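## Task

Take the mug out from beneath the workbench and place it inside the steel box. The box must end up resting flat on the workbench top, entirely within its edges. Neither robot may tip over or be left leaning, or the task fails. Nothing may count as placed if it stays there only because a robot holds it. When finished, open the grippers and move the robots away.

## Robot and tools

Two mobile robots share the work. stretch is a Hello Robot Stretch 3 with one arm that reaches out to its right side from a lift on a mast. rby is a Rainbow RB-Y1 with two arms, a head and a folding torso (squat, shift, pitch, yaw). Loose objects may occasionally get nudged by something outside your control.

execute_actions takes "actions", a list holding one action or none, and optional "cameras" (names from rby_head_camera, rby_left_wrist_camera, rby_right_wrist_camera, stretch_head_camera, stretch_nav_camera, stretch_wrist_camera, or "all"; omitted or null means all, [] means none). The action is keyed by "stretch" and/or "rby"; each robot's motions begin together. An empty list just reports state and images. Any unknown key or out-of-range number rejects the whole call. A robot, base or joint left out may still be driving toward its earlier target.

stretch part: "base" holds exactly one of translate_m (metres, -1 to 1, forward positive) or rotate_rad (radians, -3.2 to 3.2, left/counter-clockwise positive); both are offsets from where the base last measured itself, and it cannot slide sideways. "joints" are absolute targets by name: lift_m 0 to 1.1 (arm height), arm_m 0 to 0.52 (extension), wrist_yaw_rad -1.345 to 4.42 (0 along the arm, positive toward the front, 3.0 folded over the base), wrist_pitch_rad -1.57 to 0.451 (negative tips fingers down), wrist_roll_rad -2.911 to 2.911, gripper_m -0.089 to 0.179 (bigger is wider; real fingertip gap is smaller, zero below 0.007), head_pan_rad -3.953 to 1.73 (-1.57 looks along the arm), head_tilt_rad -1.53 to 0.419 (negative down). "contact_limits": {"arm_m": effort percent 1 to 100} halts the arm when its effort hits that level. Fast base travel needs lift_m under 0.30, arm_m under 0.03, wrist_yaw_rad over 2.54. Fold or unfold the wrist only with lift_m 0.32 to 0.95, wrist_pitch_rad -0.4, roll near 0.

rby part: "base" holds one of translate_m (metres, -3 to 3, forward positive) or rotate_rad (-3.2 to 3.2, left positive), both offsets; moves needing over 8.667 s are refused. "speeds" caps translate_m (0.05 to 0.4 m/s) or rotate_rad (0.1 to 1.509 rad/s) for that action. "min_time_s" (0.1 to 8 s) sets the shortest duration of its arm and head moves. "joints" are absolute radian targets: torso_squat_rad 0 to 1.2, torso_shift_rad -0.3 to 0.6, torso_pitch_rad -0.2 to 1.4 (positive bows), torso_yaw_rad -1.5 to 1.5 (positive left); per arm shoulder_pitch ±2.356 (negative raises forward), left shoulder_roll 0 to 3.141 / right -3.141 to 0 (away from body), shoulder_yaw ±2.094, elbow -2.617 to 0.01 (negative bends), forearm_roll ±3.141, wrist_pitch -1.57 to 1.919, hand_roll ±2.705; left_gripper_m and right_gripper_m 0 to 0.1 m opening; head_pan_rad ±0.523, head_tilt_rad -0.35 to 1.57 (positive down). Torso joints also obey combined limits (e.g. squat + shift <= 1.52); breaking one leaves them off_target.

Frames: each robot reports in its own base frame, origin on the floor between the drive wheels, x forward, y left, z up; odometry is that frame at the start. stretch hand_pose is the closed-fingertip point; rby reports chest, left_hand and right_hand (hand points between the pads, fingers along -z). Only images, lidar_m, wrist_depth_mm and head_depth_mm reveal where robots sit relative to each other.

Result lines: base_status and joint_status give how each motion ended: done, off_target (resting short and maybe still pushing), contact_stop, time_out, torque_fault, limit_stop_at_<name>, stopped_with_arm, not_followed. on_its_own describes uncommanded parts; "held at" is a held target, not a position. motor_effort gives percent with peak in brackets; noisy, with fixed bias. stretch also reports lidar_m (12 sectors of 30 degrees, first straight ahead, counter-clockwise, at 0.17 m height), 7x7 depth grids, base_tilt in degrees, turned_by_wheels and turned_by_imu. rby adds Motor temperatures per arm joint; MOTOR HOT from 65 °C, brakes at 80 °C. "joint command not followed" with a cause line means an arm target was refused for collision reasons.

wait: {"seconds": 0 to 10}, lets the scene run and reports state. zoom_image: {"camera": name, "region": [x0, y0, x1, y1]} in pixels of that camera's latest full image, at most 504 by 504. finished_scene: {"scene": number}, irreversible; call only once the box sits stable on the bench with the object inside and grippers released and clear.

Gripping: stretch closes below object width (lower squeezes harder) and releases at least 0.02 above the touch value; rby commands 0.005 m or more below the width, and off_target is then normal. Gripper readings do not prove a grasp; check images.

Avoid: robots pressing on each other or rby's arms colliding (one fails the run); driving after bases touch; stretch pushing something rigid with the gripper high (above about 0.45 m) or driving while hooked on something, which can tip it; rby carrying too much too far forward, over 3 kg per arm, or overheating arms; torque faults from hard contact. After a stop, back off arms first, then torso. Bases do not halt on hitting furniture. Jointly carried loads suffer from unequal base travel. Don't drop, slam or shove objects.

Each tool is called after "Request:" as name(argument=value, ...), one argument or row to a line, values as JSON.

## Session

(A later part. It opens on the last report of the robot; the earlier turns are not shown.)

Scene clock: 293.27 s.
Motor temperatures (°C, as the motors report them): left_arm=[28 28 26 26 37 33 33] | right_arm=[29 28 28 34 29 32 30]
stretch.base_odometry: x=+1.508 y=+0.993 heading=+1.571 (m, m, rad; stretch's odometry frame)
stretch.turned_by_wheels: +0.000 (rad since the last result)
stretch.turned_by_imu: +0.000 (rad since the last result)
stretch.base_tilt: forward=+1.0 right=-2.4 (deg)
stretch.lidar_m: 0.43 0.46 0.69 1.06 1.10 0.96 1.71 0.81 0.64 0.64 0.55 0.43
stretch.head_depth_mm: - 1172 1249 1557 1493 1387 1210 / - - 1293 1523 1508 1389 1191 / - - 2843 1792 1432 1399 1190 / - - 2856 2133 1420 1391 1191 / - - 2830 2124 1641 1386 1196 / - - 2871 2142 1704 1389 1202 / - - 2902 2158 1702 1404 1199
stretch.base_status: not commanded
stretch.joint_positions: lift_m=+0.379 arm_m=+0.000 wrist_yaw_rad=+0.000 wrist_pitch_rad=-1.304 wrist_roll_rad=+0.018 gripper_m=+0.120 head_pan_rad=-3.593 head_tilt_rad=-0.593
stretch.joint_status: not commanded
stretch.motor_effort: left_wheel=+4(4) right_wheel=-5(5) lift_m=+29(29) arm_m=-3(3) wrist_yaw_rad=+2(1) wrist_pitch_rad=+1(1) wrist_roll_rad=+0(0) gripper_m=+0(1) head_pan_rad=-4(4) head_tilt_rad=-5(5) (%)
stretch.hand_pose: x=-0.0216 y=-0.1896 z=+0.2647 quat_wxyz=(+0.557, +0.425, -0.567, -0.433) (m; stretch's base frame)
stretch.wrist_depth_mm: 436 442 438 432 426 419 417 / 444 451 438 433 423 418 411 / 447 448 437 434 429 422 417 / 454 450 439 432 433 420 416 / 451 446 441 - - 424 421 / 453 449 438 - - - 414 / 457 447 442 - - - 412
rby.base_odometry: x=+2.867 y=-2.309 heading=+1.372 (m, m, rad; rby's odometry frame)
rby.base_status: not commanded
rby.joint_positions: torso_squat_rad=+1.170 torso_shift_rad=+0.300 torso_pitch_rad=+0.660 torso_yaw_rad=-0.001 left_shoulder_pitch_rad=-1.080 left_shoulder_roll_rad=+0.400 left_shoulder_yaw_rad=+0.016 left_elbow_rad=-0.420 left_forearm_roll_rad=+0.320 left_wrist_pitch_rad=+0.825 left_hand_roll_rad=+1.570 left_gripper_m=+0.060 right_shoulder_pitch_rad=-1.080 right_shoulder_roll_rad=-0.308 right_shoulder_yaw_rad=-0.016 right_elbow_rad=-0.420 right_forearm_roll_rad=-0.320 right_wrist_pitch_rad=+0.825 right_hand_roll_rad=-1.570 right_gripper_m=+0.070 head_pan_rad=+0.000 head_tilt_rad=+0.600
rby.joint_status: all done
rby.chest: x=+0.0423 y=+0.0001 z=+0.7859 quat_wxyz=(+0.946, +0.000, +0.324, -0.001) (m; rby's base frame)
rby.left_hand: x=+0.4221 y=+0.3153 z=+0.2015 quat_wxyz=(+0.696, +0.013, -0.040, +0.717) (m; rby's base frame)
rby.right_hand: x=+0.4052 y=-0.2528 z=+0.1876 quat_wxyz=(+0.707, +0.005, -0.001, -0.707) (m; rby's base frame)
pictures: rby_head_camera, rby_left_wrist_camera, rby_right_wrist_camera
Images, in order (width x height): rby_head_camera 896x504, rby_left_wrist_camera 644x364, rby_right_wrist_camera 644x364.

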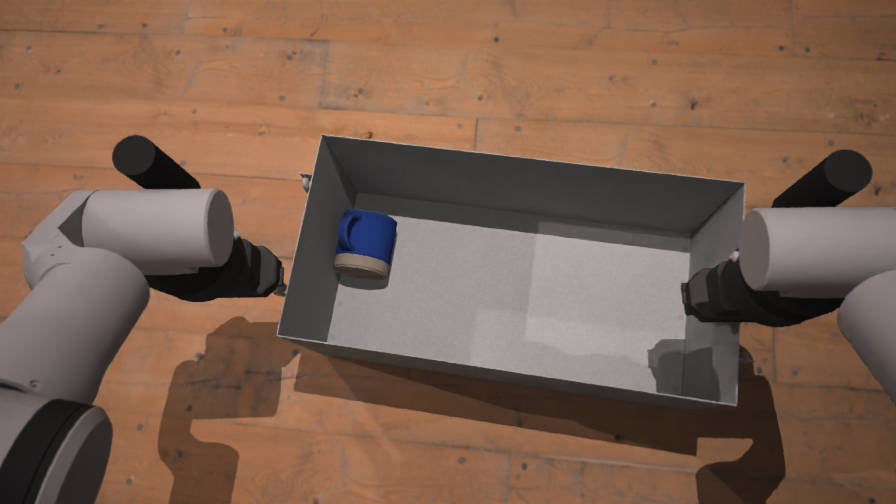

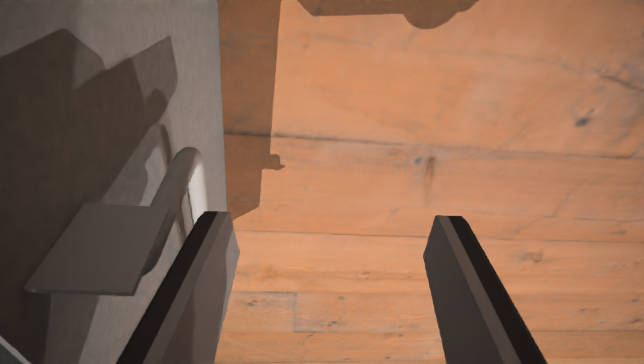

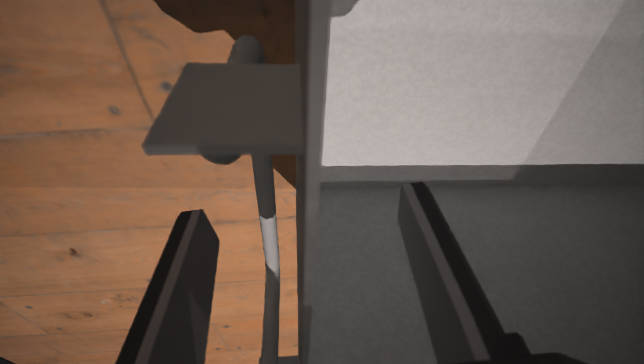

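Request:
execute_actions(
  actions=[
    {"rby":{"joints":{"torso_squat_rad":0.98,"torso_shift_rad":0.34,"torso_pitch_rad":0.7,"left_wrist_pitch_rad":0.785,"right_wrist_pitch_rad":0.785,"left_gripper_m":0.07}}},
  ],
  cameras=[],
)

Request:
execute_actions(
  actions=[
    {"rby":{"base":{"rotate_rad":0.296},"joints":{"left_shoulder_roll_rad":0.308}}},
  ],
  cameras=[],
)

Request:
execute_actions(
  actions=[
    {"rby":{"base":{"translate_m":-0.209}}},
  ],
  cameras=[],
)

Request:
execute_actions(
  actions=[
    {"rby":{"base":{"rotate_rad":-0.211}}},
  ],
  cameras=[],
)

Request:
execute_actions(
  actions=[
    {"rby":{"base":{"translate_m":0.24}}},
  ],
  cameras=["rby_head_camera","rby_left_wrist_camera","rby_right_wrist_camera"],
)

Scene clock: 300.17 s.
Motor temperatures (°C, as the motors report them): left_arm=[28 27 26 26 37 33 33] | right_arm=[29 28 28 34 29 32 30]
stretch.base_odometry: x=+1.508 y=+0.993 heading=+1.571 (m, m, rad; stretch's odometry frame)
stretch.turned_by_wheels: +0.000 (rad since the last result)
stretch.turned_by_imu: +0.000 (rad since the last result)
stretch.base_tilt: forward=+1.2 right=-2.3 (deg)
stretch.lidar_m: 0.43 0.46 0.69 1.07 1.10 0.96 1.70 0.81 0.64 0.63 0.55 0.43
stretch.head_depth_mm: - 1167 1317 1520 1503 1389 1211 / - - 1276 1564 1509 1380 1184 / - - 2682 2100 1440 1393 1188 / - - 2843 2103 1411 1396 1193 / - - 2865 2103 1633 1401 1192 / - - 2910 2099 1690 1399 1196 / - - 2868 2138 1695 1406 1200
stretch.base_status: not commanded
stretch.joint_positions: lift_m=+0.379 arm_m=+0.000 wrist_yaw_rad=+0.000 wrist_pitch_rad=-1.304 wrist_roll_rad=+0.018 gripper_m=+0.120 head_pan_rad=-3.593 head_tilt_rad=-0.593
stretch.joint_status: not commanded
stretch.motor_effort: left_wheel=+4(3) right_wheel=-5(5) lift_m=+29(29) arm_m=-3(3) wrist_yaw_rad=+0(1) wrist_pitch_rad=+1(1) wrist_roll_rad=+1(1) gripper_m=+1(0) head_pan_rad=-4(4) head_tilt_rad=-6(4) (%)
stretch.hand_pose: x=-0.0216 y=-0.1896 z=+0.2647 quat_wxyz=(+0.557, +0.425, -0.567, -0.433) (m; stretch's base frame)
stretch.wrist_depth_mm: 429 448 440 434 424 425 414 / 447 447 445 433 427 419 418 / 451 447 441 437 429 425 412 / 454 449 440 434 429 421 414 / 454 442 441 - - 419 413 / 455 446 443 - - - 415 / 449 450 440 - - - 407
rby.base_odometry: x=+2.867 y=-2.309 heading=+1.372 (m, m, rad; rby's odometry frame)
rby.base_status: not commanded
rby.joint_positions: torso_squat_rad=+0.980 torso_shift_rad=+0.340 torso_pitch_rad=+0.700 torso_yaw_rad=-0.001 left_shoulder_pitch_rad=-1.080 left_shoulder_roll_rad=+0.400 left_shoulder_yaw_rad=+0.016 left_elbow_rad=-0.420 left_forearm_roll_rad=+0.320 left_wrist_pitch_rad=+0.785 left_hand_roll_rad=+1.570 left_gripper_m=+0.070 right_shoulder_pitch_rad=-1.080 right_shoulder_roll_rad=-0.308 right_shoulder_yaw_rad=-0.016 right_elbow_rad=-0.420 right_forearm_roll_rad=-0.320 right_wrist_pitch_rad=+0.785 right_hand_roll_rad=-1.570 right_gripper_m=+0.070 head_pan_rad=+0.000 head_tilt_rad=+0.600
rby.joint_status: all done
rby.chest: x=+0.1014 y=+0.0002 z=+0.8847 quat_wxyz=(+0.939, +0.000, +0.343, -0.001) (m; rby's base frame)
rby.left_hand: x=+0.4666 y=+0.3156 z=+0.2857 quat_wxyz=(+0.697, +0.014, -0.040, +0.716) (m; rby's base frame)
rby.right_hand: x=+0.4492 y=-0.2527 z=+0.2722 quat_wxyz=(+0.707, +0.005, -0.001, -0.707) (m; rby's base frame)
pictures: none
No camera images: the call's "cameras" was empty. Leave "cameras" out to get every camera's image.

Scene clock: 302.07 s.
Motor temperatures (°C, as the motors report them): left_arm=[28 27 26 26 37 33 33] | right_arm=[29 28 28 34 29 32 30]
stretch.base_odometry: x=+1.508 y=+0.993 heading=+1.571 (m, m, rad; stretch's odometry frame)
stretch.turned_by_wheels: +0.000 (rad since the last result)
stretch.turned_by_imu: +0.000 (rad since the last result)
stretch.base_tilt: forward=+1.2 right=-2.5 (deg)
stretch.lidar_m: 0.43 0.46 0.68 1.06 0.98 0.85 1.70 0.81 0.64 0.63 0.55 0.43
stretch.head_depth_mm: - 1159 1301 1618 1525 1389 1210 / - 1389 1230 1567 1419 1389 1183 / - - 2848 2032 1342 1344 1191 / - - 2837 2116 1403 1395 1190 / - - 2866 2133 1694 1398 1188 / - - 2891 2141 1690 1400 1201 / - - 2873 2142 1680 1404 1198
stretch.base_status: not commanded
stretch.joint_positions: lift_m=+0.379 arm_m=+0.000 wrist_yaw_rad=+0.000 wrist_pitch_rad=-1.304 wrist_roll_rad=+0.018 gripper_m=+0.120 head_pan_rad=-3.593 head_tilt_rad=-0.593
stretch.joint_status: not commanded
stretch.motor_effort: left_wheel=+3(3) right_wheel=-5(5) lift_m=+29(29) arm_m=-3(3) wrist_yaw_rad=+1(0) wrist_pitch_rad=+1(1) wrist_roll_rad=+0(0) gripper_m=+1(1) head_pan_rad=-4(4) head_tilt_rad=-5(5) (%)
stretch.hand_pose: x=-0.0216 y=-0.1896 z=+0.2647 quat_wxyz=(+0.557, +0.425, -0.567, -0.433) (m; stretch's base frame)
stretch.wrist_depth_mm: 433 445 437 432 430 420 413 / 450 445 440 437 428 421 417 / 453 443 437 435 429 426 416 / 449 446 438 431 432 422 411 / 452 450 441 - - 422 414 / 457 448 447 - - - 418 / 456 451 441 - - - 415
rby.base_odometry: x=+2.867 y=-2.309 heading=+1.667 (m, m, rad; rby's odometry frame)
rby.base_status: done
rby.joint_positions: torso_squat_rad=+0.980 torso_shift_rad=+0.340 torso_pitch_rad=+0.700 torso_yaw_rad=-0.001 left_shoulder_pitch_rad=-1.080 left_shoulder_roll_rad=+0.308 left_shoulder_yaw_rad=+0.016 left_elbow_rad=-0.420 left_forearm_roll_rad=+0.320 left_wrist_pitch_rad=+0.785 left_hand_roll_rad=+1.570 left_gripper_m=+0.070 right_shoulder_pitch_rad=-1.080 right_shoulder_roll_rad=-0.308 right_shoulder_yaw_rad=-0.016 right_elbow_rad=-0.420 right_forearm_roll_rad=-0.320 right_wrist_pitch_rad=+0.785 right_hand_roll_rad=-1.570 right_gripper_m=+0.070 head_pan_rad=+0.000 head_tilt_rad=+0.600
rby.joint_status: all done
rby.chest: x=+0.1014 y=+0.0001 z=+0.8847 quat_wxyz=(+0.939, +0.000, +0.343, -0.001) (m; rby's base frame)
rby.left_hand: x=+0.4499 y=+0.2514 z=+0.2720 quat_wxyz=(+0.708, -0.005, -0.001, +0.706) (m; rby's base frame)
rby.right_hand: x=+0.4491 y=-0.2526 z=+0.2721 quat_wxyz=(+0.707, +0.005, -0.001, -0.707) (m; rby's base frame)
pictures: none
No camera images: the call's "cameras" was empty. Leave "cameras" out to get every camera's image.

Scene clock: 303.93 s.
Motor temperatures (°C, as the motors report them): left_arm=[28 27 26 26 37 33 33] | right_arm=[29 28 28 34 29 32 30]
stretch.base_odometry: x=+1.508 y=+0.993 heading=+1.571 (m, m, rad; stretch's odometry frame)
stretch.turned_by_wheels: +0.000 (rad since the last result)
stretch.turned_by_imu: +0.000 (rad since the last result)
stretch.base_tilt: forward=+1.0 right=-2.5 (deg)
stretch.lidar_m: 0.43 0.46 0.68 1.06 0.97 0.70 0.85 0.82 0.64 0.63 0.55 0.43
stretch.head_depth_mm: - 1047 2534 1939 1612 1383 1212 / - 1052 1131 1420 1424 1351 1181 / - 3766 1108 1647 1340 1297 1191 / - - 2885 2141 1253 1252 1192 / - - 2885 2113 1503 1323 1187 / - - 2935 2117 1674 1389 1199 / - - 2929 2121 1676 1400 1202
stretch.base_status: not commanded
stretch.joint_positions: lift_m=+0.379 arm_m=+0.000 wrist_yaw_rad=+0.000 wrist_pitch_rad=-1.304 wrist_roll_rad=+0.018 gripper_m=+0.120 head_pan_rad=-3.593 head_tilt_rad=-0.593
stretch.joint_status: not commanded
stretch.motor_effort: left_wheel=+4(5) right_wheel=-5(5) lift_m=+29(29) arm_m=-3(3) wrist_yaw_rad=+1(1) wrist_pitch_rad=+1(1) wrist_roll_rad=+0(0) gripper_m=+1(1) head_pan_rad=-4(4) head_tilt_rad=-6(5) (%)
stretch.hand_pose: x=-0.0216 y=-0.1896 z=+0.2647 quat_wxyz=(+0.557, +0.425, -0.567, -0.433) (m; stretch's base frame)
stretch.wrist_depth_mm: 428 446 440 431 423 421 413 / 444 450 444 437 426 422 414 / 448 446 444 431 428 419 417 / 455 451 440 436 426 418 413 / 456 446 442 - - 420 413 / 452 446 439 - - - 418 / 455 454 445 - - - 417
rby.base_odometry: x=+2.888 y=-2.517 heading=+1.667 (m, m, rad; rby's odometry frame)
rby.base_status: done
rby.joint_positions: torso_squat_rad=+0.980 torso_shift_rad=+0.340 torso_pitch_rad=+0.700 torso_yaw_rad=-0.001 left_shoulder_pitch_rad=-1.080 left_shoulder_roll_rad=+0.308 left_shoulder_yaw_rad=+0.016 left_elbow_rad=-0.420 left_forearm_roll_rad=+0.320 left_wrist_pitch_rad=+0.785 left_hand_roll_rad=+1.570 left_gripper_m=+0.070 right_shoulder_pitch_rad=-1.080 right_shoulder_roll_rad=-0.308 right_shoulder_yaw_rad=-0.016 right_elbow_rad=-0.420 right_forearm_roll_rad=-0.320 right_wrist_pitch_rad=+0.785 right_hand_roll_rad=-1.570 right_gripper_m=+0.070 head_pan_rad=+0.000 head_tilt_rad=+0.600
rby.joint_status: not commanded
rby.chest: x=+0.1013 y=+0.0001 z=+0.8848 quat_wxyz=(+0.939, +0.000, +0.343, -0.001) (m; rby's base frame)
rby.left_hand: x=+0.4499 y=+0.2514 z=+0.2721 quat_wxyz=(+0.708, -0.005, -0.001, +0.706) (m; rby's base frame)
rby.right_hand: x=+0.4491 y=-0.2526 z=+0.2723 quat_wxyz=(+0.707, +0.005, -0.001, -0.707) (m; rby's base frame)
pictures: none
No camera images: the call's "cameras" was empty. Leave "cameras" out to get every camera's image.

Scene clock: 305.60 s.
Motor temperatures (°C, as the motors report them): left_arm=[28 27 26 26 37 33 33] | right_arm=[29 28 28 34 29 32 30]
stretch.base_odometry: x=+1.508 y=+0.993 heading=+1.571 (m, m, rad; stretch's odometry frame)
stretch.turned_by_wheels: +0.000 (rad since the last result)
stretch.turned_by_imu: +0.000 (rad since the last result)
stretch.base_tilt: forward=+1.2 right=-2.5 (deg)
stretch.lidar_m: 0.43 0.46 0.68 1.07 0.95 0.79 0.83 0.81 0.64 0.64 0.55 0.43
stretch.head_depth_mm: - 1029 1710 1906 1668 1382 1211 / - 1042 1131 1405 1412 1388 1183 / - - 1136 1712 1385 1339 1191 / - - 2871 2109 1348 1306 1194 / - - 2858 2125 1269 1328 1197 / - - 2872 2118 1673 1396 1196 / - - 2912 2125 1678 1414 1202
stretch.base_status: not commanded
stretch.joint_positions: lift_m=+0.379 arm_m=+0.000 wrist_yaw_rad=+0.000 wrist_pitch_rad=-1.304 wrist_roll_rad=+0.018 gripper_m=+0.120 head_pan_rad=-3.593 head_tilt_rad=-0.593
stretch.joint_status: not commanded
stretch.motor_effort: left_wheel=+4(4) right_wheel=-5(6) lift_m=+29(30) arm_m=-3(3) wrist_yaw_rad=+0(0) wrist_pitch_rad=+1(1) wrist_roll_rad=+0(0) gripper_m=+1(0) head_pan_rad=-4(4) head_tilt_rad=-6(5) (%)
stretch.hand_pose: x=-0.0216 y=-0.1896 z=+0.2647 quat_wxyz=(+0.557, +0.425, -0.567, -0.433) (m; stretch's base frame)
stretch.wrist_depth_mm: 428 449 444 428 429 419 414 / 444 450 443 430 421 419 413 / 454 451 442 430 428 421 417 / 454 451 440 432 430 419 416 / 454 447 437 - - 418 415 / 458 448 441 - - - 415 / 452 445 438 - - - 415
rby.base_odometry: x=+2.888 y=-2.517 heading=+1.457 (m, m, rad; rby's odometry frame)
rby.base_status: done
rby.joint_positions: torso_squat_rad=+0.980 torso_shift_rad=+0.340 torso_pitch_rad=+0.700 torso_yaw_rad=-0.001 left_shoulder_pitch_rad=-1.080 left_shoulder_roll_rad=+0.308 left_shoulder_yaw_rad=+0.016 left_elbow_rad=-0.420 left_forearm_roll_rad=+0.320 left_wrist_pitch_rad=+0.785 left_hand_roll_rad=+1.570 left_gripper_m=+0.070 right_shoulder_pitch_rad=-1.080 right_shoulder_roll_rad=-0.308 right_shoulder_yaw_rad=-0.016 right_elbow_rad=-0.420 right_forearm_roll_rad=-0.320 right_wrist_pitch_rad=+0.785 right_hand_roll_rad=-1.570 right_gripper_m=+0.070 head_pan_rad=+0.000 head_tilt_rad=+0.600
rby.joint_status: not commanded
rby.chest: x=+0.1013 y=+0.0001 z=+0.8848 quat_wxyz=(+0.939, +0.000, +0.343, -0.001) (m; rby's base frame)
rby.left_hand: x=+0.4499 y=+0.2514 z=+0.2721 quat_wxyz=(+0.708, -0.005, -0.001, +0.706) (m; rby's base frame)
rby.right_hand: x=+0.4491 y=-0.2526 z=+0.2723 quat_wxyz=(+0.707, +0.005, -0.001, -0.707) (m; rby's base frame)
pictures: none
No camera images: the call's "cameras" was empty. Leave "cameras" out to get every camera's image.

Scene clock: 307.63 s.
Motor temperatures (°C, as the motors report them): left_arm=[28 27 26 26 37 33 33] | right_arm=[29 28 28 34 29 32 30]
stretch.base_odometry: x=+1.508 y=+0.993 heading=+1.571 (m, m, rad; stretch's odometry frame)
stretch.turned_by_wheels: +0.000 (rad since the last result)
stretch.turned_by_imu: +0.000 (rad since the last result)
stretch.base_tilt: forward=+1.1 right=-2.4 (deg)
stretch.lidar_m: 0.43 0.46 0.69 1.07 1.01 0.90 1.70 0.81 0.64 0.63 0.55 0.43
stretch.head_depth_mm: - 1199 1274 1529 1481 1380 1214 / - - 1241 1609 1445 1385 1178 / - - 2906 2111 1375 1392 1192 / - - 2833 2134 1448 1403 1190 / - - 2853 2117 1680 1399 1185 / - - 2869 2133 1693 1397 1197 / - - 2870 2146 1682 1394 1206
stretch.base_status: not commanded
stretch.joint_positions: lift_m=+0.379 arm_m=+0.000 wrist_yaw_rad=+0.000 wrist_pitch_rad=-1.304 wrist_roll_rad=+0.018 gripper_m=+0.120 head_pan_rad=-3.593 head_tilt_rad=-0.593
stretch.joint_status: not commanded
stretch.motor_effort: left_wheel=+3(4) right_wheel=-5(5) lift_m=+29(29) arm_m=-3(3) wrist_yaw_rad=+0(0) wrist_pitch_rad=+1(1) wrist_roll_rad=+0(0) gripper_m=+2(1) head_pan_rad=-4(4) head_tilt_rad=-4(6) (%)
stretch.hand_pose: x=-0.0216 y=-0.1896 z=+0.2647 quat_wxyz=(+0.557, +0.425, -0.567, -0.433) (m; stretch's base frame)
stretch.wrist_depth_mm: 430 447 443 432 428 420 413 / 447 448 443 434 430 418 414 / 454 445 441 434 429 419 411 / 448 447 437 434 425 420 415 / 457 449 440 - - 422 416 / 454 446 443 - - - 416 / 454 451 445 - - - 413
rby.base_odometry: x=+2.915 y=-2.279 heading=+1.457 (m, m, rad; rby's odometry frame)
rby.base_status: done
rby.joint_positions: torso_squat_rad=+0.980 torso_shift_rad=+0.340 torso_pitch_rad=+0.700 torso_yaw_rad=-0.001 left_shoulder_pitch_rad=-1.080 left_shoulder_roll_rad=+0.308 left_shoulder_yaw_rad=+0.016 left_elbow_rad=-0.420 left_forearm_roll_rad=+0.320 left_wrist_pitch_rad=+0.785 left_hand_roll_rad=+1.570 left_gripper_m=+0.070 right_shoulder_pitch_rad=-1.080 right_shoulder_roll_rad=-0.308 right_shoulder_yaw_rad=-0.016 right_elbow_rad=-0.420 right_forearm_roll_rad=-0.320 right_wrist_pitch_rad=+0.785 right_hand_roll_rad=-1.570 right_gripper_m=+0.070 head_pan_rad=+0.000 head_tilt_rad=+0.600
rby.joint_status: not commanded
rby.chest: x=+0.1014 y=+0.0001 z=+0.8847 quat_wxyz=(+0.939, +0.000, +0.343, -0.001) (m; rby's base frame)
rby.left_hand: x=+0.4500 y=+0.2514 z=+0.2721 quat_wxyz=(+0.708, -0.005, -0.001, +0.706) (m; rby's base frame)
rby.right_hand: x=+0.4493 y=-0.2525 z=+0.2722 quat_wxyz=(+0.707, +0.005, -0.001, -0.707) (m; rby's base frame)
pictures: rby_head_camera, rby_left_wrist_camera, rby_right_wrist_camera
Images, in order (width x height): rby_head_camera 896x504, rby_left_wrist_camera 644x364, rby_right_wrist_camera 644x364.

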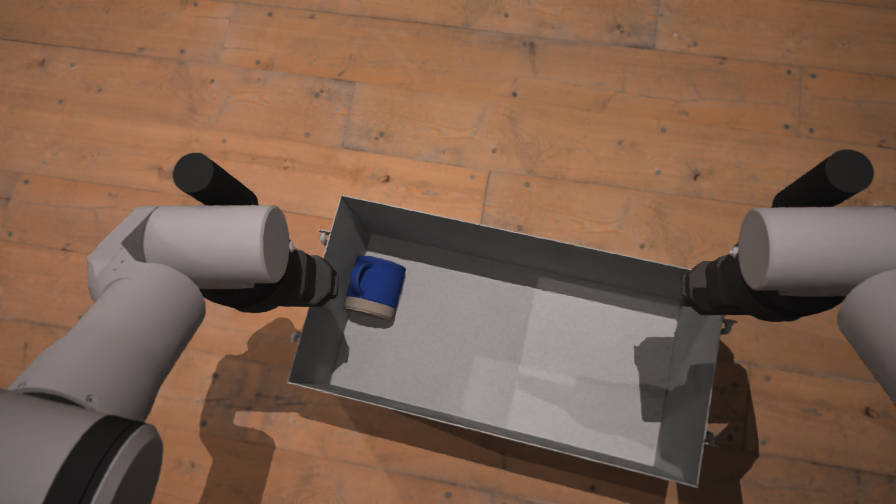

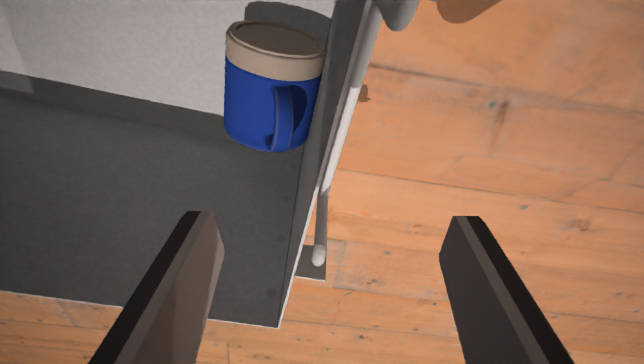

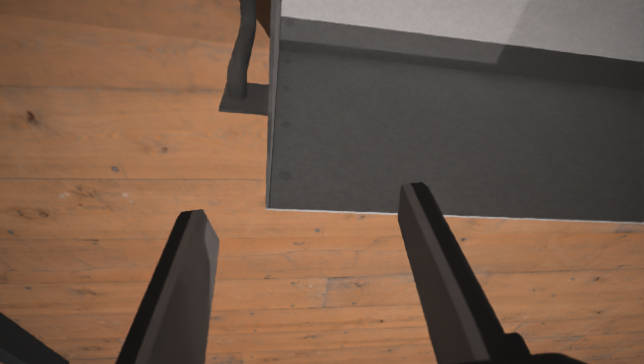

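Request:
execute_actions(
  actions=[
    {"rby":{"base":{"rotate_rad":-0.515}}},
  ],
  cameras=[],
)

Request:
execute_actions(
  actions=[
    {"rby":{"base":{"translate_m":-0.28}}},
  ],
  cameras=[],
)

Request:
execute_actions(
  actions=[
    {"rby":{"base":{"rotate_rad":0.285}}},
  ],
  cameras=[],
)

Request:
execute_actions(
  actions=[
    {"rby":{"base":{"translate_m":0.3}}},
  ],
  cameras=["rby_head_camera","rby_left_wrist_camera","rby_right_wrist_camera"],
)

Scene clock: 312.97 s.
Motor temperatures (°C, as the motors report them): left_arm=[28 27 26 26 37 33 33] | right_arm=[29 28 28 34 29 32 30]
stretch.base_odometry: x=+1.508 y=+0.993 heading=+1.571 (m, m, rad; stretch's odometry frame)
stretch.turned_by_wheels: +0.000 (rad since the last result)
stretch.turned_by_imu: -0.001 (rad since the last result)
stretch.base_tilt: forward=+1.1 right=-2.5 (deg)
stretch.lidar_m: 0.43 0.46 0.69 1.07 1.09 1.08 1.70 0.81 0.64 0.63 0.55 0.43
stretch.head_depth_mm: - 1191 1295 1492 1480 1380 1214 / - - 1307 1625 1543 1380 1189 / - - 2866 1560 1527 1390 1184 / - - 2874 1571 1554 1383 1190 / - - 2867 2124 1684 1400 1189 / - - 2861 2134 1680 1406 1209 / - - 2888 2141 1699 1403 1208
stretch.base_status: not commanded
stretch.joint_positions: lift_m=+0.379 arm_m=+0.000 wrist_yaw_rad=+0.000 wrist_pitch_rad=-1.304 wrist_roll_rad=+0.018 gripper_m=+0.120 head_pan_rad=-3.593 head_tilt_rad=-0.593
stretch.joint_status: not commanded
stretch.motor_effort: left_wheel=+4(3) right_wheel=-5(5) lift_m=+29(29) arm_m=-3(3) wrist_yaw_rad=+0(1) wrist_pitch_rad=+1(1) wrist_roll_rad=+0(0) gripper_m=+1(2) head_pan_rad=-4(5) head_tilt_rad=-5(6) (%)
stretch.hand_pose: x=-0.0216 y=-0.1896 z=+0.2647 quat_wxyz=(+0.557, +0.425, -0.567, -0.433) (m; stretch's base frame)
stretch.wrist_depth_mm: 429 446 442 435 432 419 417 / 451 450 438 434 426 423 412 / 446 449 442 430 432 425 412 / 448 450 438 435 426 424 412 / 452 448 435 - - 418 413 / 458 451 441 - - - 417 / 455 450 443 - - - 412
rby.base_odometry: x=+2.915 y=-2.279 heading=+0.943 (m, m, rad; rby's odometry frame)
rby.base_status: done
rby.joint_positions: torso_squat_rad=+0.980 torso_shift_rad=+0.340 torso_pitch_rad=+0.700 torso_yaw_rad=-0.001 left_shoulder_pitch_rad=-1.080 left_shoulder_roll_rad=+0.308 left_shoulder_yaw_rad=+0.016 left_elbow_rad=-0.420 left_forearm_roll_rad=+0.320 left_wrist_pitch_rad=+0.785 left_hand_roll_rad=+1.570 left_gripper_m=+0.070 right_shoulder_pitch_rad=-1.080 right_shoulder_roll_rad=-0.308 right_shoulder_yaw_rad=-0.016 right_elbow_rad=-0.420 right_forearm_roll_rad=-0.320 right_wrist_pitch_rad=+0.785 right_hand_roll_rad=-1.570 right_gripper_m=+0.070 head_pan_rad=+0.000 head_tilt_rad=+0.600
rby.joint_status: not commanded
rby.chest: x=+0.1014 y=+0.0001 z=+0.8847 quat_wxyz=(+0.939, +0.000, +0.343, -0.001) (m; rby's base frame)
rby.left_hand: x=+0.4500 y=+0.2514 z=+0.2721 quat_wxyz=(+0.708, -0.005, -0.001, +0.706) (m; rby's base frame)
rby.right_hand: x=+0.4492 y=-0.2525 z=+0.2722 quat_wxyz=(+0.707, +0.005, -0.001, -0.707) (m; rby's base frame)
pictures: none
No camera images: the call's "cameras" was empty. Leave "cameras" out to get every camera's image.

Scene clock: 315.30 s.
Motor temperatures (°C, as the motors report them): left_arm=[28 27 26 26 37 33 33] | right_arm=[29 28 28 34 29 32 30]
stretch.base_odometry: x=+1.508 y=+0.993 heading=+1.571 (m, m, rad; stretch's odometry frame)
stretch.turned_by_wheels: +0.000 (rad since the last result)
stretch.turned_by_imu: +0.000 (rad since the last result)
stretch.base_tilt: forward=+1.2 right=-2.5 (deg)
stretch.lidar_m: 0.43 0.46 0.69 1.06 1.60 1.02 1.13 0.82 0.64 0.63 0.55 0.43
stretch.head_depth_mm: - 1078 1066 1936 1664 1378 1207 / - 1088 2490 1890 1654 1391 1183 / - 1193 1290 1552 1486 1384 1190 / - - 1318 1554 1539 1393 1194 / - - 2885 1633 1533 1403 1198 / - - 2924 2118 1596 1400 1193 / - - 2889 2142 1699 1410 1196
stretch.base_status: not commanded
stretch.joint_positions: lift_m=+0.379 arm_m=+0.000 wrist_yaw_rad=+0.000 wrist_pitch_rad=-1.304 wrist_roll_rad=+0.018 gripper_m=+0.120 head_pan_rad=-3.593 head_tilt_rad=-0.593
stretch.joint_status: not commanded
stretch.motor_effort: left_wheel=+4(4) right_wheel=-6(5) lift_m=+29(29) arm_m=-3(3) wrist_yaw_rad=+1(0) wrist_pitch_rad=+1(1) wrist_roll_rad=+0(0) gripper_m=+1(1) head_pan_rad=-4(4) head_tilt_rad=-5(3) (%)
stretch.hand_pose: x=-0.0216 y=-0.1896 z=+0.2647 quat_wxyz=(+0.557, +0.425, -0.567, -0.433) (m; stretch's base frame)
stretch.wrist_depth_mm: 427 446 435 439 428 425 416 / 446 443 439 430 428 421 415 / 455 452 439 438 426 421 411 / 451 446 438 433 427 418 412 / 454 446 438 - - 422 415 / 459 447 445 - - - 413 / 450 449 444 - - - 415
rby.base_odometry: x=+2.750 y=-2.505 heading=+0.944 (m, m, rad; rby's odometry frame)
rby.base_status: done
rby.joint_positions: torso_squat_rad=+0.980 torso_shift_rad=+0.340 torso_pitch_rad=+0.700 torso_yaw_rad=-0.001 left_shoulder_pitch_rad=-1.080 left_shoulder_roll_rad=+0.308 left_shoulder_yaw_rad=+0.016 left_elbow_rad=-0.420 left_forearm_roll_rad=+0.320 left_wrist_pitch_rad=+0.785 left_hand_roll_rad=+1.570 left_gripper_m=+0.070 right_shoulder_pitch_rad=-1.080 right_shoulder_roll_rad=-0.308 right_shoulder_yaw_rad=-0.016 right_elbow_rad=-0.420 right_forearm_roll_rad=-0.320 right_wrist_pitch_rad=+0.785 right_hand_roll_rad=-1.570 right_gripper_m=+0.070 head_pan_rad=+0.000 head_tilt_rad=+0.600
rby.joint_status: not commanded
rby.chest: x=+0.1013 y=+0.0001 z=+0.8848 quat_wxyz=(+0.939, +0.000, +0.343, -0.001) (m; rby's base frame)
rby.left_hand: x=+0.4499 y=+0.2514 z=+0.2721 quat_wxyz=(+0.708, -0.005, -0.001, +0.706) (m; rby's base frame)
rby.right_hand: x=+0.4491 y=-0.2526 z=+0.2722 quat_wxyz=(+0.707, +0.005, -0.001, -0.707) (m; rby's base frame)
pictures: none
No camera images: the call's "cameras" was empty. Leave "cameras" out to get every camera's image.

Scene clock: 317.17 s.
Motor temperatures (°C, as the motors report them): left_arm=[28 27 26 26 37 33 33] | right_arm=[29 28 28 34 29 32 30]
stretch.base_odometry: x=+1.508 y=+0.993 heading=+1.571 (m, m, rad; stretch's odometry frame)
stretch.turned_by_wheels: +0.000 (rad since the last result)
stretch.turned_by_imu: +0.000 (rad since the last result)
stretch.base_tilt: forward=+1.0 right=-2.4 (deg)
stretch.lidar_m: 0.43 0.46 0.69 1.07 1.60 0.99 1.02 0.81 0.64 0.63 0.55 0.43
stretch.head_depth_mm: - 1092 1709 1936 1661 1381 1200 / - 1121 2448 1892 1537 1376 1186 / - 1173 1275 1541 1515 1392 1183 / - - 1263 2117 1479 1396 1200 / - - 2901 2114 1471 1399 1189 / - - 2867 2121 1594 1406 1193 / - - 2875 2150 1692 1404 1196
stretch.base_status: not commanded
stretch.joint_positions: lift_m=+0.379 arm_m=+0.000 wrist_yaw_rad=+0.000 wrist_pitch_rad=-1.304 wrist_roll_rad=+0.018 gripper_m=+0.120 head_pan_rad=-3.593 head_tilt_rad=-0.593
stretch.joint_status: not commanded
stretch.motor_effort: left_wheel=+4(4) right_wheel=-5(5) lift_m=+30(29) arm_m=-3(3) wrist_yaw_rad=+1(2) wrist_pitch_rad=+1(1) wrist_roll_rad=+0(0) gripper_m=+1(0) head_pan_rad=-4(4) head_tilt_rad=-5(5) (%)
stretch.hand_pose: x=-0.0216 y=-0.1896 z=+0.2647 quat_wxyz=(+0.557, +0.425, -0.567, -0.433) (m; stretch's base frame)
stretch.wrist_depth_mm: 427 449 442 433 430 420 413 / 444 445 440 432 429 421 410 / 451 446 438 432 427 422 411 / 447 447 439 433 428 423 415 / 451 453 442 - - 417 413 / 452 445 443 - - - 417 / 453 445 442 - - - 415
rby.base_odometry: x=+2.750 y=-2.506 heading=+1.228 (m, m, rad; rby's odometry frame)
rby.base_status: done
rby.joint_positions: torso_squat_rad=+0.980 torso_shift_rad=+0.340 torso_pitch_rad=+0.700 torso_yaw_rad=-0.001 left_shoulder_pitch_rad=-1.080 left_shoulder_roll_rad=+0.308 left_shoulder_yaw_rad=+0.016 left_elbow_rad=-0.420 left_forearm_roll_rad=+0.320 left_wrist_pitch_rad=+0.785 left_hand_roll_rad=+1.570 left_gripper_m=+0.070 right_shoulder_pitch_rad=-1.080 right_shoulder_roll_rad=-0.308 right_shoulder_yaw_rad=-0.016 right_elbow_rad=-0.420 right_forearm_roll_rad=-0.320 right_wrist_pitch_rad=+0.785 right_hand_roll_rad=-1.570 right_gripper_m=+0.070 head_pan_rad=+0.000 head_tilt_rad=+0.600
rby.joint_status: not commanded
rby.chest: x=+0.1013 y=+0.0001 z=+0.8848 quat_wxyz=(+0.939, +0.000, +0.343, -0.001) (m; rby's base frame)
rby.left_hand: x=+0.4499 y=+0.2514 z=+0.2721 quat_wxyz=(+0.708, -0.005, -0.001, +0.706) (m; rby's base frame)
rby.right_hand: x=+0.4492 y=-0.2525 z=+0.2723 quat_wxyz=(+0.707, +0.005, -0.001, -0.707) (m; rby's base frame)
pictures: none
No camera images: the call's "cameras" was empty. Leave "cameras" out to get every camera's image.

Scene clock: 319.40 s.
Motor temperatures (°C, as the motors report them): left_arm=[28 27 26 26 37 33 33] | right_arm=[29 28 28 34 29 32 30]
stretch.base_odometry: x=+1.508 y=+0.993 heading=+1.571 (m, m, rad; stretch's odometry frame)
stretch.turned_by_wheels: +0.000 (rad since the last result)
stretch.turned_by_imu: +0.000 (rad since the last result)
stretch.base_tilt: forward=+1.0 right=-2.4 (deg)
stretch.lidar_m: 0.43 0.46 0.69 1.07 1.18 1.08 1.71 0.81 0.64 0.63 0.55 0.43
stretch.head_depth_mm: - 1240 1364 1594 1547 1384 1205 / - - 1340 1619 1538 1384 1184 / - - 2859 1571 1527 1383 1187 / - - 2878 2099 1544 1401 1191 / - - 2873 2132 1683 1406 1195 / - - 2876 2150 1699 1401 1194 / - - 2940 2165 1701 1409 1197
stretch.base_status: not commanded
stretch.joint_positions: lift_m=+0.379 arm_m=+0.000 wrist_yaw_rad=+0.000 wrist_pitch_rad=-1.304 wrist_roll_rad=+0.018 gripper_m=+0.120 head_pan_rad=-3.593 head_tilt_rad=-0.593
stretch.joint_status: not commanded
stretch.motor_effort: left_wheel=+4(4) right_wheel=-5(5) lift_m=+29(29) arm_m=-3(3) wrist_yaw_rad=+1(0) wrist_pitch_rad=+1(1) wrist_roll_rad=+0(0) gripper_m=+0(1) head_pan_rad=-5(4) head_tilt_rad=-6(5) (%)
stretch.hand_pose: x=-0.0216 y=-0.1896 z=+0.2647 quat_wxyz=(+0.557, +0.425, -0.567, -0.433) (m; stretch's base frame)
stretch.wrist_depth_mm: 429 451 435 432 427 421 415 / 449 450 439 434 427 424 412 / 447 442 443 436 422 420 414 / 457 449 439 435 429 420 418 / 448 452 437 - - 420 412 / 457 447 438 - - - 420 / 452 447 442 - - - 415
rby.base_odometry: x=+2.851 y=-2.223 heading=+1.227 (m, m, rad; rby's odometry frame)
rby.base_status: done
rby.joint_positions: torso_squat_rad=+0.980 torso_shift_rad=+0.340 torso_pitch_rad=+0.700 torso_yaw_rad=-0.001 left_shoulder_pitch_rad=-1.080 left_shoulder_roll_rad=+0.308 left_shoulder_yaw_rad=+0.016 left_elbow_rad=-0.420 left_forearm_roll_rad=+0.320 left_wrist_pitch_rad=+0.785 left_hand_roll_rad=+1.570 left_gripper_m=+0.070 right_shoulder_pitch_rad=-1.080 right_shoulder_roll_rad=-0.308 right_shoulder_yaw_rad=-0.016 right_elbow_rad=-0.420 right_forearm_roll_rad=-0.320 right_wrist_pitch_rad=+0.785 right_hand_roll_rad=-1.570 right_gripper_m=+0.070 head_pan_rad=+0.000 head_tilt_rad=+0.600
rby.joint_status: not commanded
rby.chest: x=+0.1014 y=+0.0001 z=+0.8847 quat_wxyz=(+0.939, +0.000, +0.343, -0.001) (m; rby's base frame)
rby.left_hand: x=+0.4500 y=+0.2514 z=+0.2720 quat_wxyz=(+0.708, -0.005, -0.001, +0.706) (m; rby's base frame)
rby.right_hand: x=+0.4493 y=-0.2525 z=+0.2722 quat_wxyz=(+0.707, +0.005, -0.001, -0.707) (m; rby's base frame)
pictures: rby_head_camera, rby_left_wrist_camera, rby_right_wrist_camera
Images, in order (width x height): rby_head_camera 896x504, rby_left_wrist_camera 644x364, rby_right_wrist_camera 644x364.

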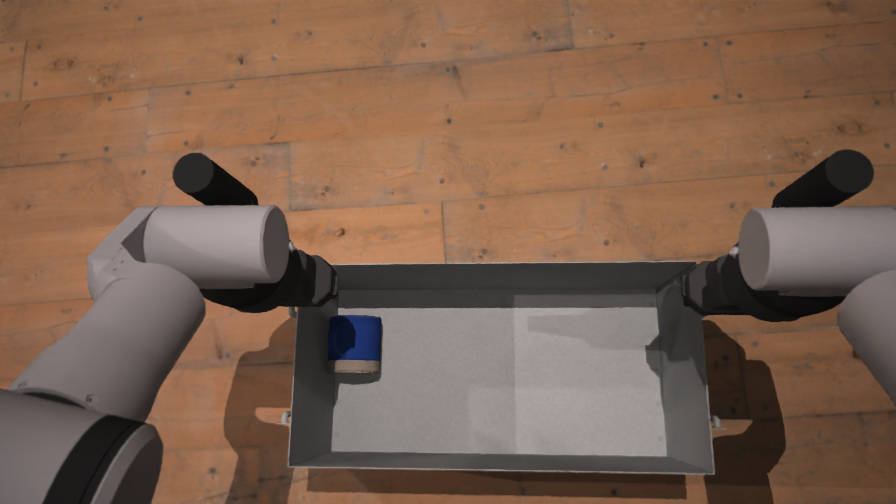

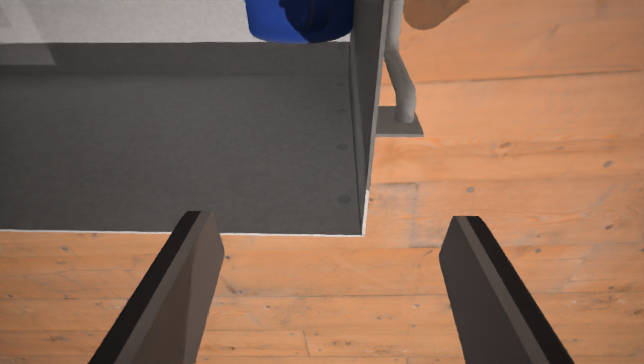

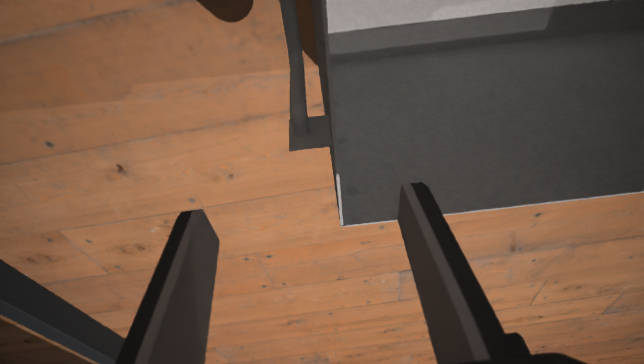

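Request:
execute_actions(
  actions=[
    {"rby":{"base":{"translate_m":0.015},"joints":{"torso_squat_rad":1.1,"left_gripper_m":0.085,"right_gripper_m":0.085}}},
  ],
  cameras=["rby_head_camera","rby_left_wrist_camera","rby_right_wrist_camera"],
)

Scene clock: 321.77 s.
Motor temperatures (°C, as the motors report them): left_arm=[28 27 26 26 37 33 33] | right_arm=[29 28 28 34 29 32 30]
stretch.base_odometry: x=+1.508 y=+0.993 heading=+1.571 (m, m, rad; stretch's odometry frame)
stretch.turned_by_wheels: +0.000 (rad since the last result)
stretch.turned_by_imu: +0.000 (rad since the last result)
stretch.base_tilt: forward=+1.1 right=-2.4 (deg)
stretch.lidar_m: 0.43 0.46 0.69 1.07 1.18 1.09 1.71 0.82 0.64 0.64 0.55 0.43
stretch.head_depth_mm: - 1270 1383 1581 1545 1396 1206 / - - 1376 1658 1563 1397 1187 / - - 2718 1557 1531 1388 1199 / - - 2852 2119 1557 1389 1196 / - - 2869 2148 1679 1385 1192 / - - 2920 2120 1699 1399 1195 / - - 2885 2137 1698 1402 1203
stretch.base_status: not commanded
stretch.joint_positions: lift_m=+0.379 arm_m=+0.000 wrist_yaw_rad=+0.000 wrist_pitch_rad=-1.304 wrist_roll_rad=+0.018 gripper_m=+0.120 head_pan_rad=-3.593 head_tilt_rad=-0.593
stretch.joint_status: not commanded
stretch.motor_effort: left_wheel=+4(4) right_wheel=-5(5) lift_m=+29(30) arm_m=-3(3) wrist_yaw_rad=+0(1) wrist_pitch_rad=+1(1) wrist_roll_rad=+0(0) gripper_m=+2(1) head_pan_rad=-4(4) head_tilt_rad=-5(5) (%)
stretch.hand_pose: x=-0.0216 y=-0.1896 z=+0.2647 quat_wxyz=(+0.557, +0.425, -0.567, -0.433) (m; stretch's base frame)
stretch.wrist_depth_mm: 426 450 438 430 426 421 416 / 449 447 441 432 424 418 411 / 449 448 437 435 426 420 417 / 456 447 440 432 421 420 415 / 453 451 439 - - 418 413 / 448 451 438 - - - 413 / 458 447 443 - - - 413
rby.base_odometry: x=+2.856 y=-2.209 heading=+1.227 (m, m, rad; rby's odometry frame)
rby.base_status: done
rby.joint_positions: torso_squat_rad=+1.100 torso_shift_rad=+0.340 torso_pitch_rad=+0.700 torso_yaw_rad=-0.001 left_shoulder_pitch_rad=-1.080 left_shoulder_roll_rad=+0.308 left_shoulder_yaw_rad=+0.016 left_elbow_rad=-0.420 left_forearm_roll_rad=+0.320 left_wrist_pitch_rad=+0.785 left_hand_roll_rad=+1.570 left_gripper_m=+0.085 right_shoulder_pitch_rad=-1.080 right_shoulder_roll_rad=-0.308 right_shoulder_yaw_rad=-0.016 right_elbow_rad=-0.420 right_forearm_roll_rad=-0.320 right_wrist_pitch_rad=+0.785 right_hand_roll_rad=-1.570 right_gripper_m=+0.085 head_pan_rad=+0.000 head_tilt_rad=+0.600
rby.joint_status: all done
rby.chest: x=+0.0772 y=+0.0001 z=+0.8165 quat_wxyz=(+0.939, +0.000, +0.343, -0.001) (m; rby's base frame)
rby.left_hand: x=+0.4259 y=+0.2514 z=+0.2039 quat_wxyz=(+0.708, -0.005, -0.001, +0.706) (m; rby's base frame)
rby.right_hand: x=+0.4251 y=-0.2526 z=+0.2040 quat_wxyz=(+0.707, +0.005, -0.001, -0.707) (m; rby's base frame)
pictures: rby_head_camera, rby_left_wrist_camera, rby_right_wrist_camera
Images, in order (width x height): rby_head_camera 896x504, rby_left_wrist_camera 644x364, rby_right_wrist_camera 644x364.

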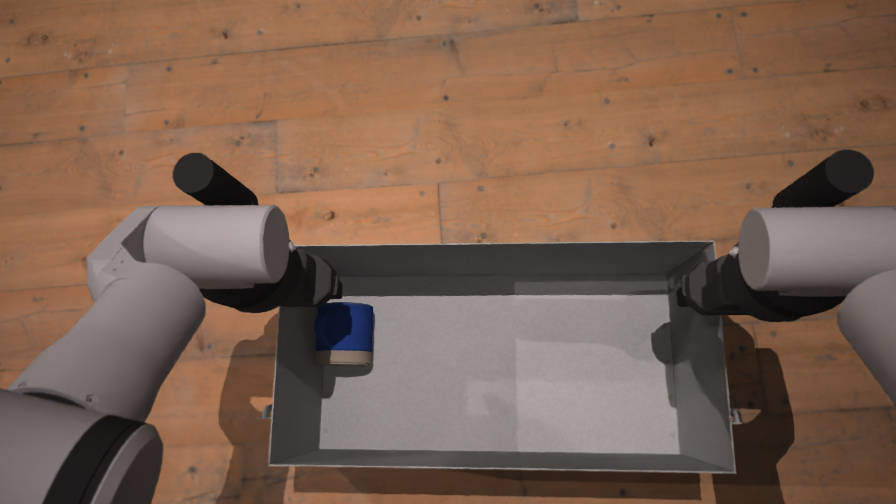

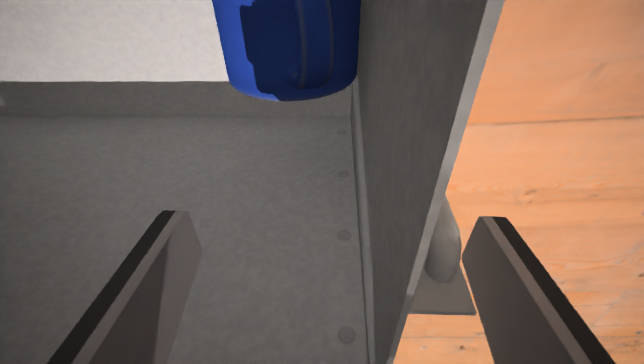

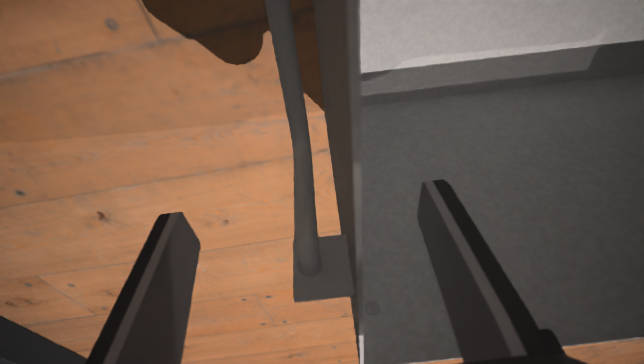

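Request:
execute_actions(
  actions=[
    {"rby":{"base":{"translate_m":-0.035},"joints":{"left_shoulder_roll_rad":0.34,"right_shoulder_roll_rad":-0.296,"torso_squat_rad":1.12}}},
  ],
  cameras=["rby_head_camera","rby_left_wrist_camera","rby_right_wrist_camera"],
)

Scene clock: 324.30 s.
Motor temperatures (°C, as the motors report them): left_arm=[28 27 26 26 37 33 33] | right_arm=[29 28 28 34 29 32 30]
stretch.base_odometry: x=+1.508 y=+0.993 heading=+1.571 (m, m, rad; stretch's odometry frame)
stretch.turned_by_wheels: +0.000 (rad since the last result)
stretch.turned_by_imu: +0.000 (rad since the last result)
stretch.base_tilt: forward=+1.2 right=-2.3 (deg)
stretch.lidar_m: 0.43 0.46 0.69 1.07 1.18 1.08 1.70 0.81 0.64 0.63 0.55 0.43
stretch.head_depth_mm: - 1239 1330 1582 1518 1377 1212 / - - 1371 1636 1544 1383 1186 / - - 2757 1571 1538 1380 1186 / - - 2872 2106 1540 1402 1192 / - - 2881 2116 1671 1383 1191 / - - 2906 2145 1676 1399 1198 / - - 2899 2146 1692 1405 1205
stretch.base_status: not commanded
stretch.joint_positions: lift_m=+0.379 arm_m=+0.000 wrist_yaw_rad=+0.000 wrist_pitch_rad=-1.304 wrist_roll_rad=+0.018 gripper_m=+0.120 head_pan_rad=-3.593 head_tilt_rad=-0.593
stretch.joint_status: not commanded
stretch.motor_effort: left_wheel=+4(3) right_wheel=-5(5) lift_m=+30(29) arm_m=-3(3) wrist_yaw_rad=+1(0) wrist_pitch_rad=+1(1) wrist_roll_rad=+0(0) gripper_m=+0(1) head_pan_rad=-5(4) head_tilt_rad=-6(5) (%)
stretch.hand_pose: x=-0.0216 y=-0.1896 z=+0.2647 quat_wxyz=(+0.557, +0.425, -0.567, -0.433) (m; stretch's base frame)
stretch.wrist_depth_mm: 427 445 440 437 428 423 412 / 450 449 441 439 426 423 421 / 452 447 438 433 424 422 415 / 452 443 442 436 429 422 417 / 455 448 440 - - 417 419 / 458 446 442 - - - 419 / 458 447 442 - - - 414
rby.base_odometry: x=+2.845 y=-2.242 heading=+1.227 (m, m, rad; rby's odometry frame)
rby.base_status: done
rby.joint_positions: torso_squat_rad=+1.120 torso_shift_rad=+0.340 torso_pitch_rad=+0.700 torso_yaw_rad=-0.001 left_shoulder_pitch_rad=-1.080 left_shoulder_roll_rad=+0.340 left_shoulder_yaw_rad=+0.016 left_elbow_rad=-0.420 left_forearm_roll_rad=+0.320 left_wrist_pitch_rad=+0.785 left_hand_roll_rad=+1.570 left_gripper_m=+0.085 right_shoulder_pitch_rad=-1.080 right_shoulder_roll_rad=-0.296 right_shoulder_yaw_rad=-0.016 right_elbow_rad=-0.420 right_forearm_roll_rad=-0.320 right_wrist_pitch_rad=+0.785 right_hand_roll_rad=-1.570 right_gripper_m=+0.085 head_pan_rad=+0.000 head_tilt_rad=+0.600
rby.joint_status: all done
rby.chest: x=+0.0730 y=+0.0001 z=+0.8047 quat_wxyz=(+0.939, +0.000, +0.343, -0.001) (m; rby's base frame)
rby.left_hand: x=+0.4277 y=+0.2739 z=+0.1962 quat_wxyz=(+0.704, +0.001, -0.015, +0.710) (m; rby's base frame)
rby.right_hand: x=+0.4185 y=-0.2442 z=+0.1908 quat_wxyz=(+0.709, +0.007, +0.004, -0.705) (m; rby's base frame)
pictures: rby_head_camera, rby_left_wrist_camera, rby_right_wrist_camera
Images, in order (width x height): rby_head_camera 896x504, rby_left_wrist_camera 644x364, rby_right_wrist_camera 644x364.

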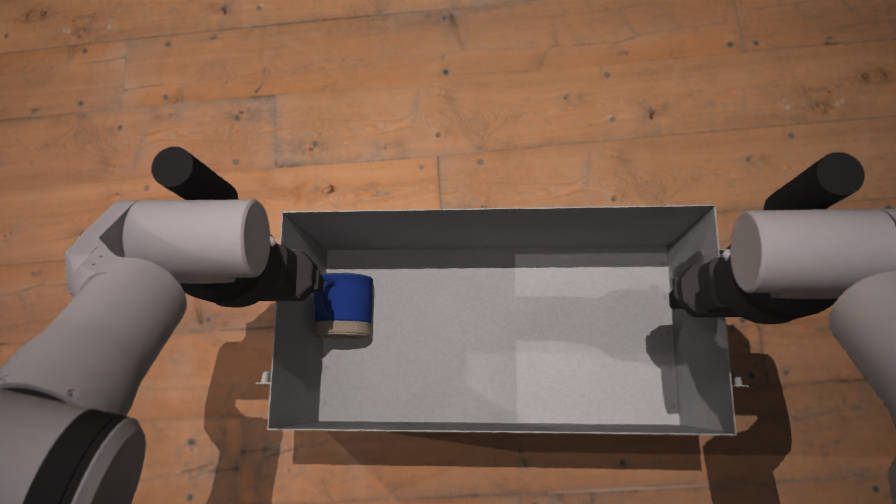

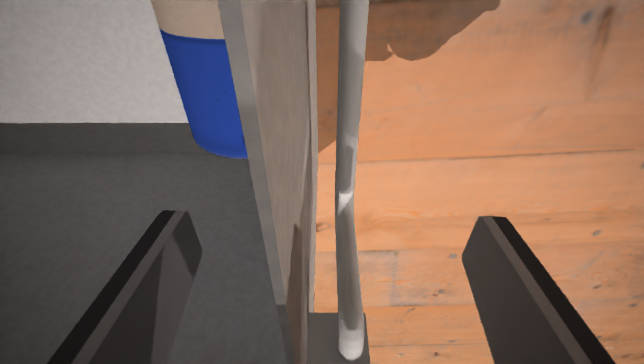

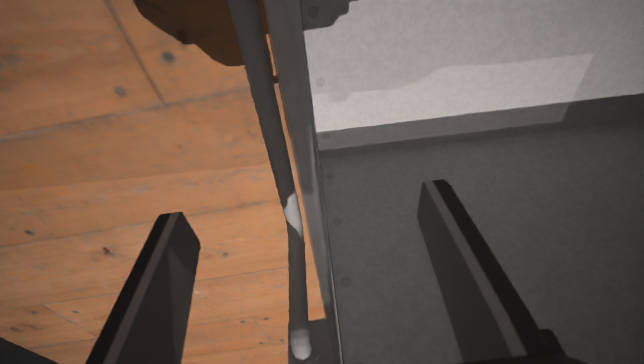

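Request:
execute_actions(
  actions=[
    {"rby":{"base":{"translate_m":-0.012},"joints":{"left_shoulder_roll_rad":0.33,"right_shoulder_roll_rad":-0.30,"torso_squat_rad":1.18,"left_gripper_m":0.075,"right_gripper_m":0.075}}},
  ],
  cameras=["rby_head_camera","rby_left_wrist_camera","rby_right_wrist_camera"],
)

Scene clock: 326.53 s.
Motor temperatures (°C, as the motors report them): left_arm=[28 27 26 26 37 33 33] | right_arm=[29 28 28 34 29 32 30]
stretch.base_odometry: x=+1.508 y=+0.993 heading=+1.571 (m, m, rad; stretch's odometry frame)
stretch.turned_by_wheels: +0.000 (rad since the last result)
stretch.turned_by_imu: +0.000 (rad since the last result)
stretch.base_tilt: forward=+1.1 right=-2.4 (deg)
stretch.lidar_m: 0.43 0.46 0.68 1.07 1.17 1.07 1.71 0.81 0.64 0.63 0.55 0.43
stretch.head_depth_mm: - 1244 1329 1564 1538 1377 1204 / - - 1363 1610 1548 1384 1188 / - - 2760 1563 1543 1393 1180 / - - 2858 2132 1531 1392 1191 / - - 2842 2110 1677 1399 1191 / - - 2895 2126 1677 1401 1198 / - - 2920 2138 1702 1402 1200
stretch.base_status: not commanded
stretch.joint_positions: lift_m=+0.379 arm_m=+0.000 wrist_yaw_rad=+0.000 wrist_pitch_rad=-1.304 wrist_roll_rad=+0.018 gripper_m=+0.120 head_pan_rad=-3.593 head_tilt_rad=-0.593
stretch.joint_status: not commanded
stretch.motor_effort: left_wheel=+4(4) right_wheel=-5(5) lift_m=+29(29) arm_m=-3(3) wrist_yaw_rad=+0(1) wrist_pitch_rad=+1(1) wrist_roll_rad=+0(0) gripper_m=+1(2) head_pan_rad=-4(4) head_tilt_rad=-5(5) (%)
stretch.hand_pose: x=-0.0216 y=-0.1896 z=+0.2647 quat_wxyz=(+0.557, +0.425, -0.567, -0.433) (m; stretch's base frame)
stretch.wrist_depth_mm: 430 450 437 435 429 421 413 / 450 445 433 431 428 420 412 / 452 454 440 432 428 419 413 / 455 446 442 435 432 424 414 / 454 449 442 - - 418 413 / 455 448 448 - - - 415 / 453 448 437 - - - 415
rby.base_odometry: x=+2.840 y=-2.253 heading=+1.226 (m, m, rad; rby's odometry frame)
rby.base_status: done
rby.joint_positions: torso_squat_rad=+1.164 torso_shift_rad=+0.335 torso_pitch_rad=+0.686 torso_yaw_rad=-0.003 left_shoulder_pitch_rad=-1.080 left_shoulder_roll_rad=+0.330 left_shoulder_yaw_rad=+0.016 left_elbow_rad=-0.420 left_forearm_roll_rad=+0.320 left_wrist_pitch_rad=+0.785 left_hand_roll_rad=+1.570 left_gripper_m=+0.075 right_shoulder_pitch_rad=-1.086 right_shoulder_roll_rad=-0.302 right_shoulder_yaw_rad=-0.016 right_elbow_rad=-0.423 right_forearm_roll_rad=-0.320 right_wrist_pitch_rad=+0.786 right_hand_roll_rad=-1.570 right_gripper_m=+0.075 head_pan_rad=+0.000 head_tilt_rad=+0.600
rby.joint_status: torso_squat_rad contact_stop (moved +0.044 of +0.060); the others done
rby.chest: x=+0.0590 y=+0.0005 z=+0.7817 quat_wxyz=(+0.942, -0.001, +0.336, -0.001) (m; rby's base frame)
rby.left_hand: x=+0.4207 y=+0.2655 z=+0.1763 quat_wxyz=(+0.706, -0.007, -0.015, +0.708) (m; rby's base frame)
rby.right_hand: x=+0.4191 y=-0.2477 z=+0.1763 quat_wxyz=(+0.708, +0.014, -0.006, -0.706) (m; rby's base frame)
pictures: rby_head_camera, rby_left_wrist_camera, rby_right_wrist_camera
Images, in order (width x height): rby_head_camera 896x504, rby_left_wrist_camera 644x364, rby_right_wrist_camera 644x364.

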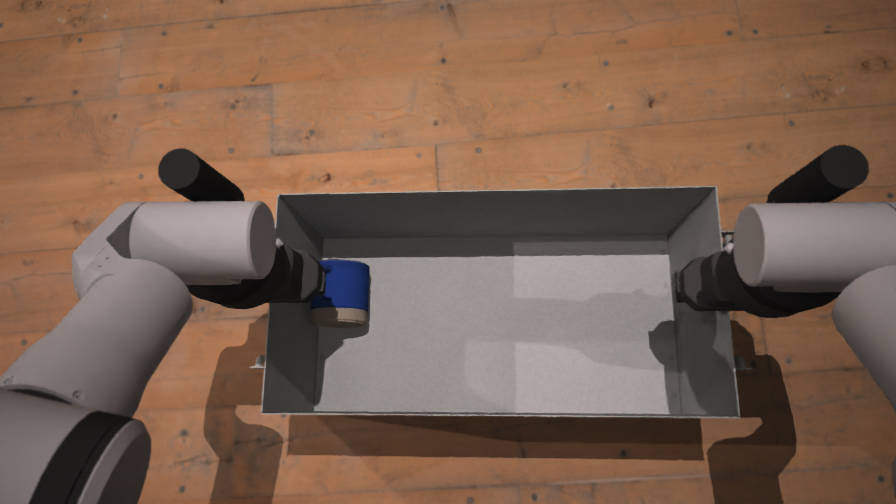

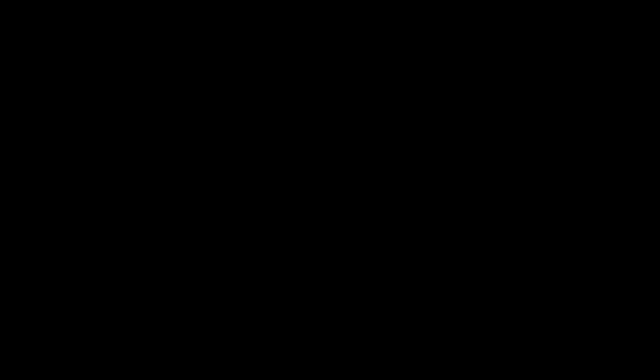

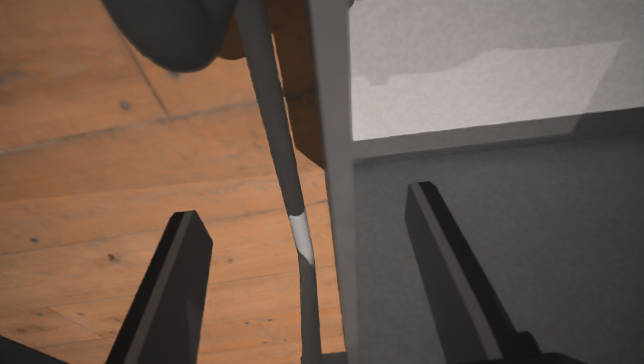

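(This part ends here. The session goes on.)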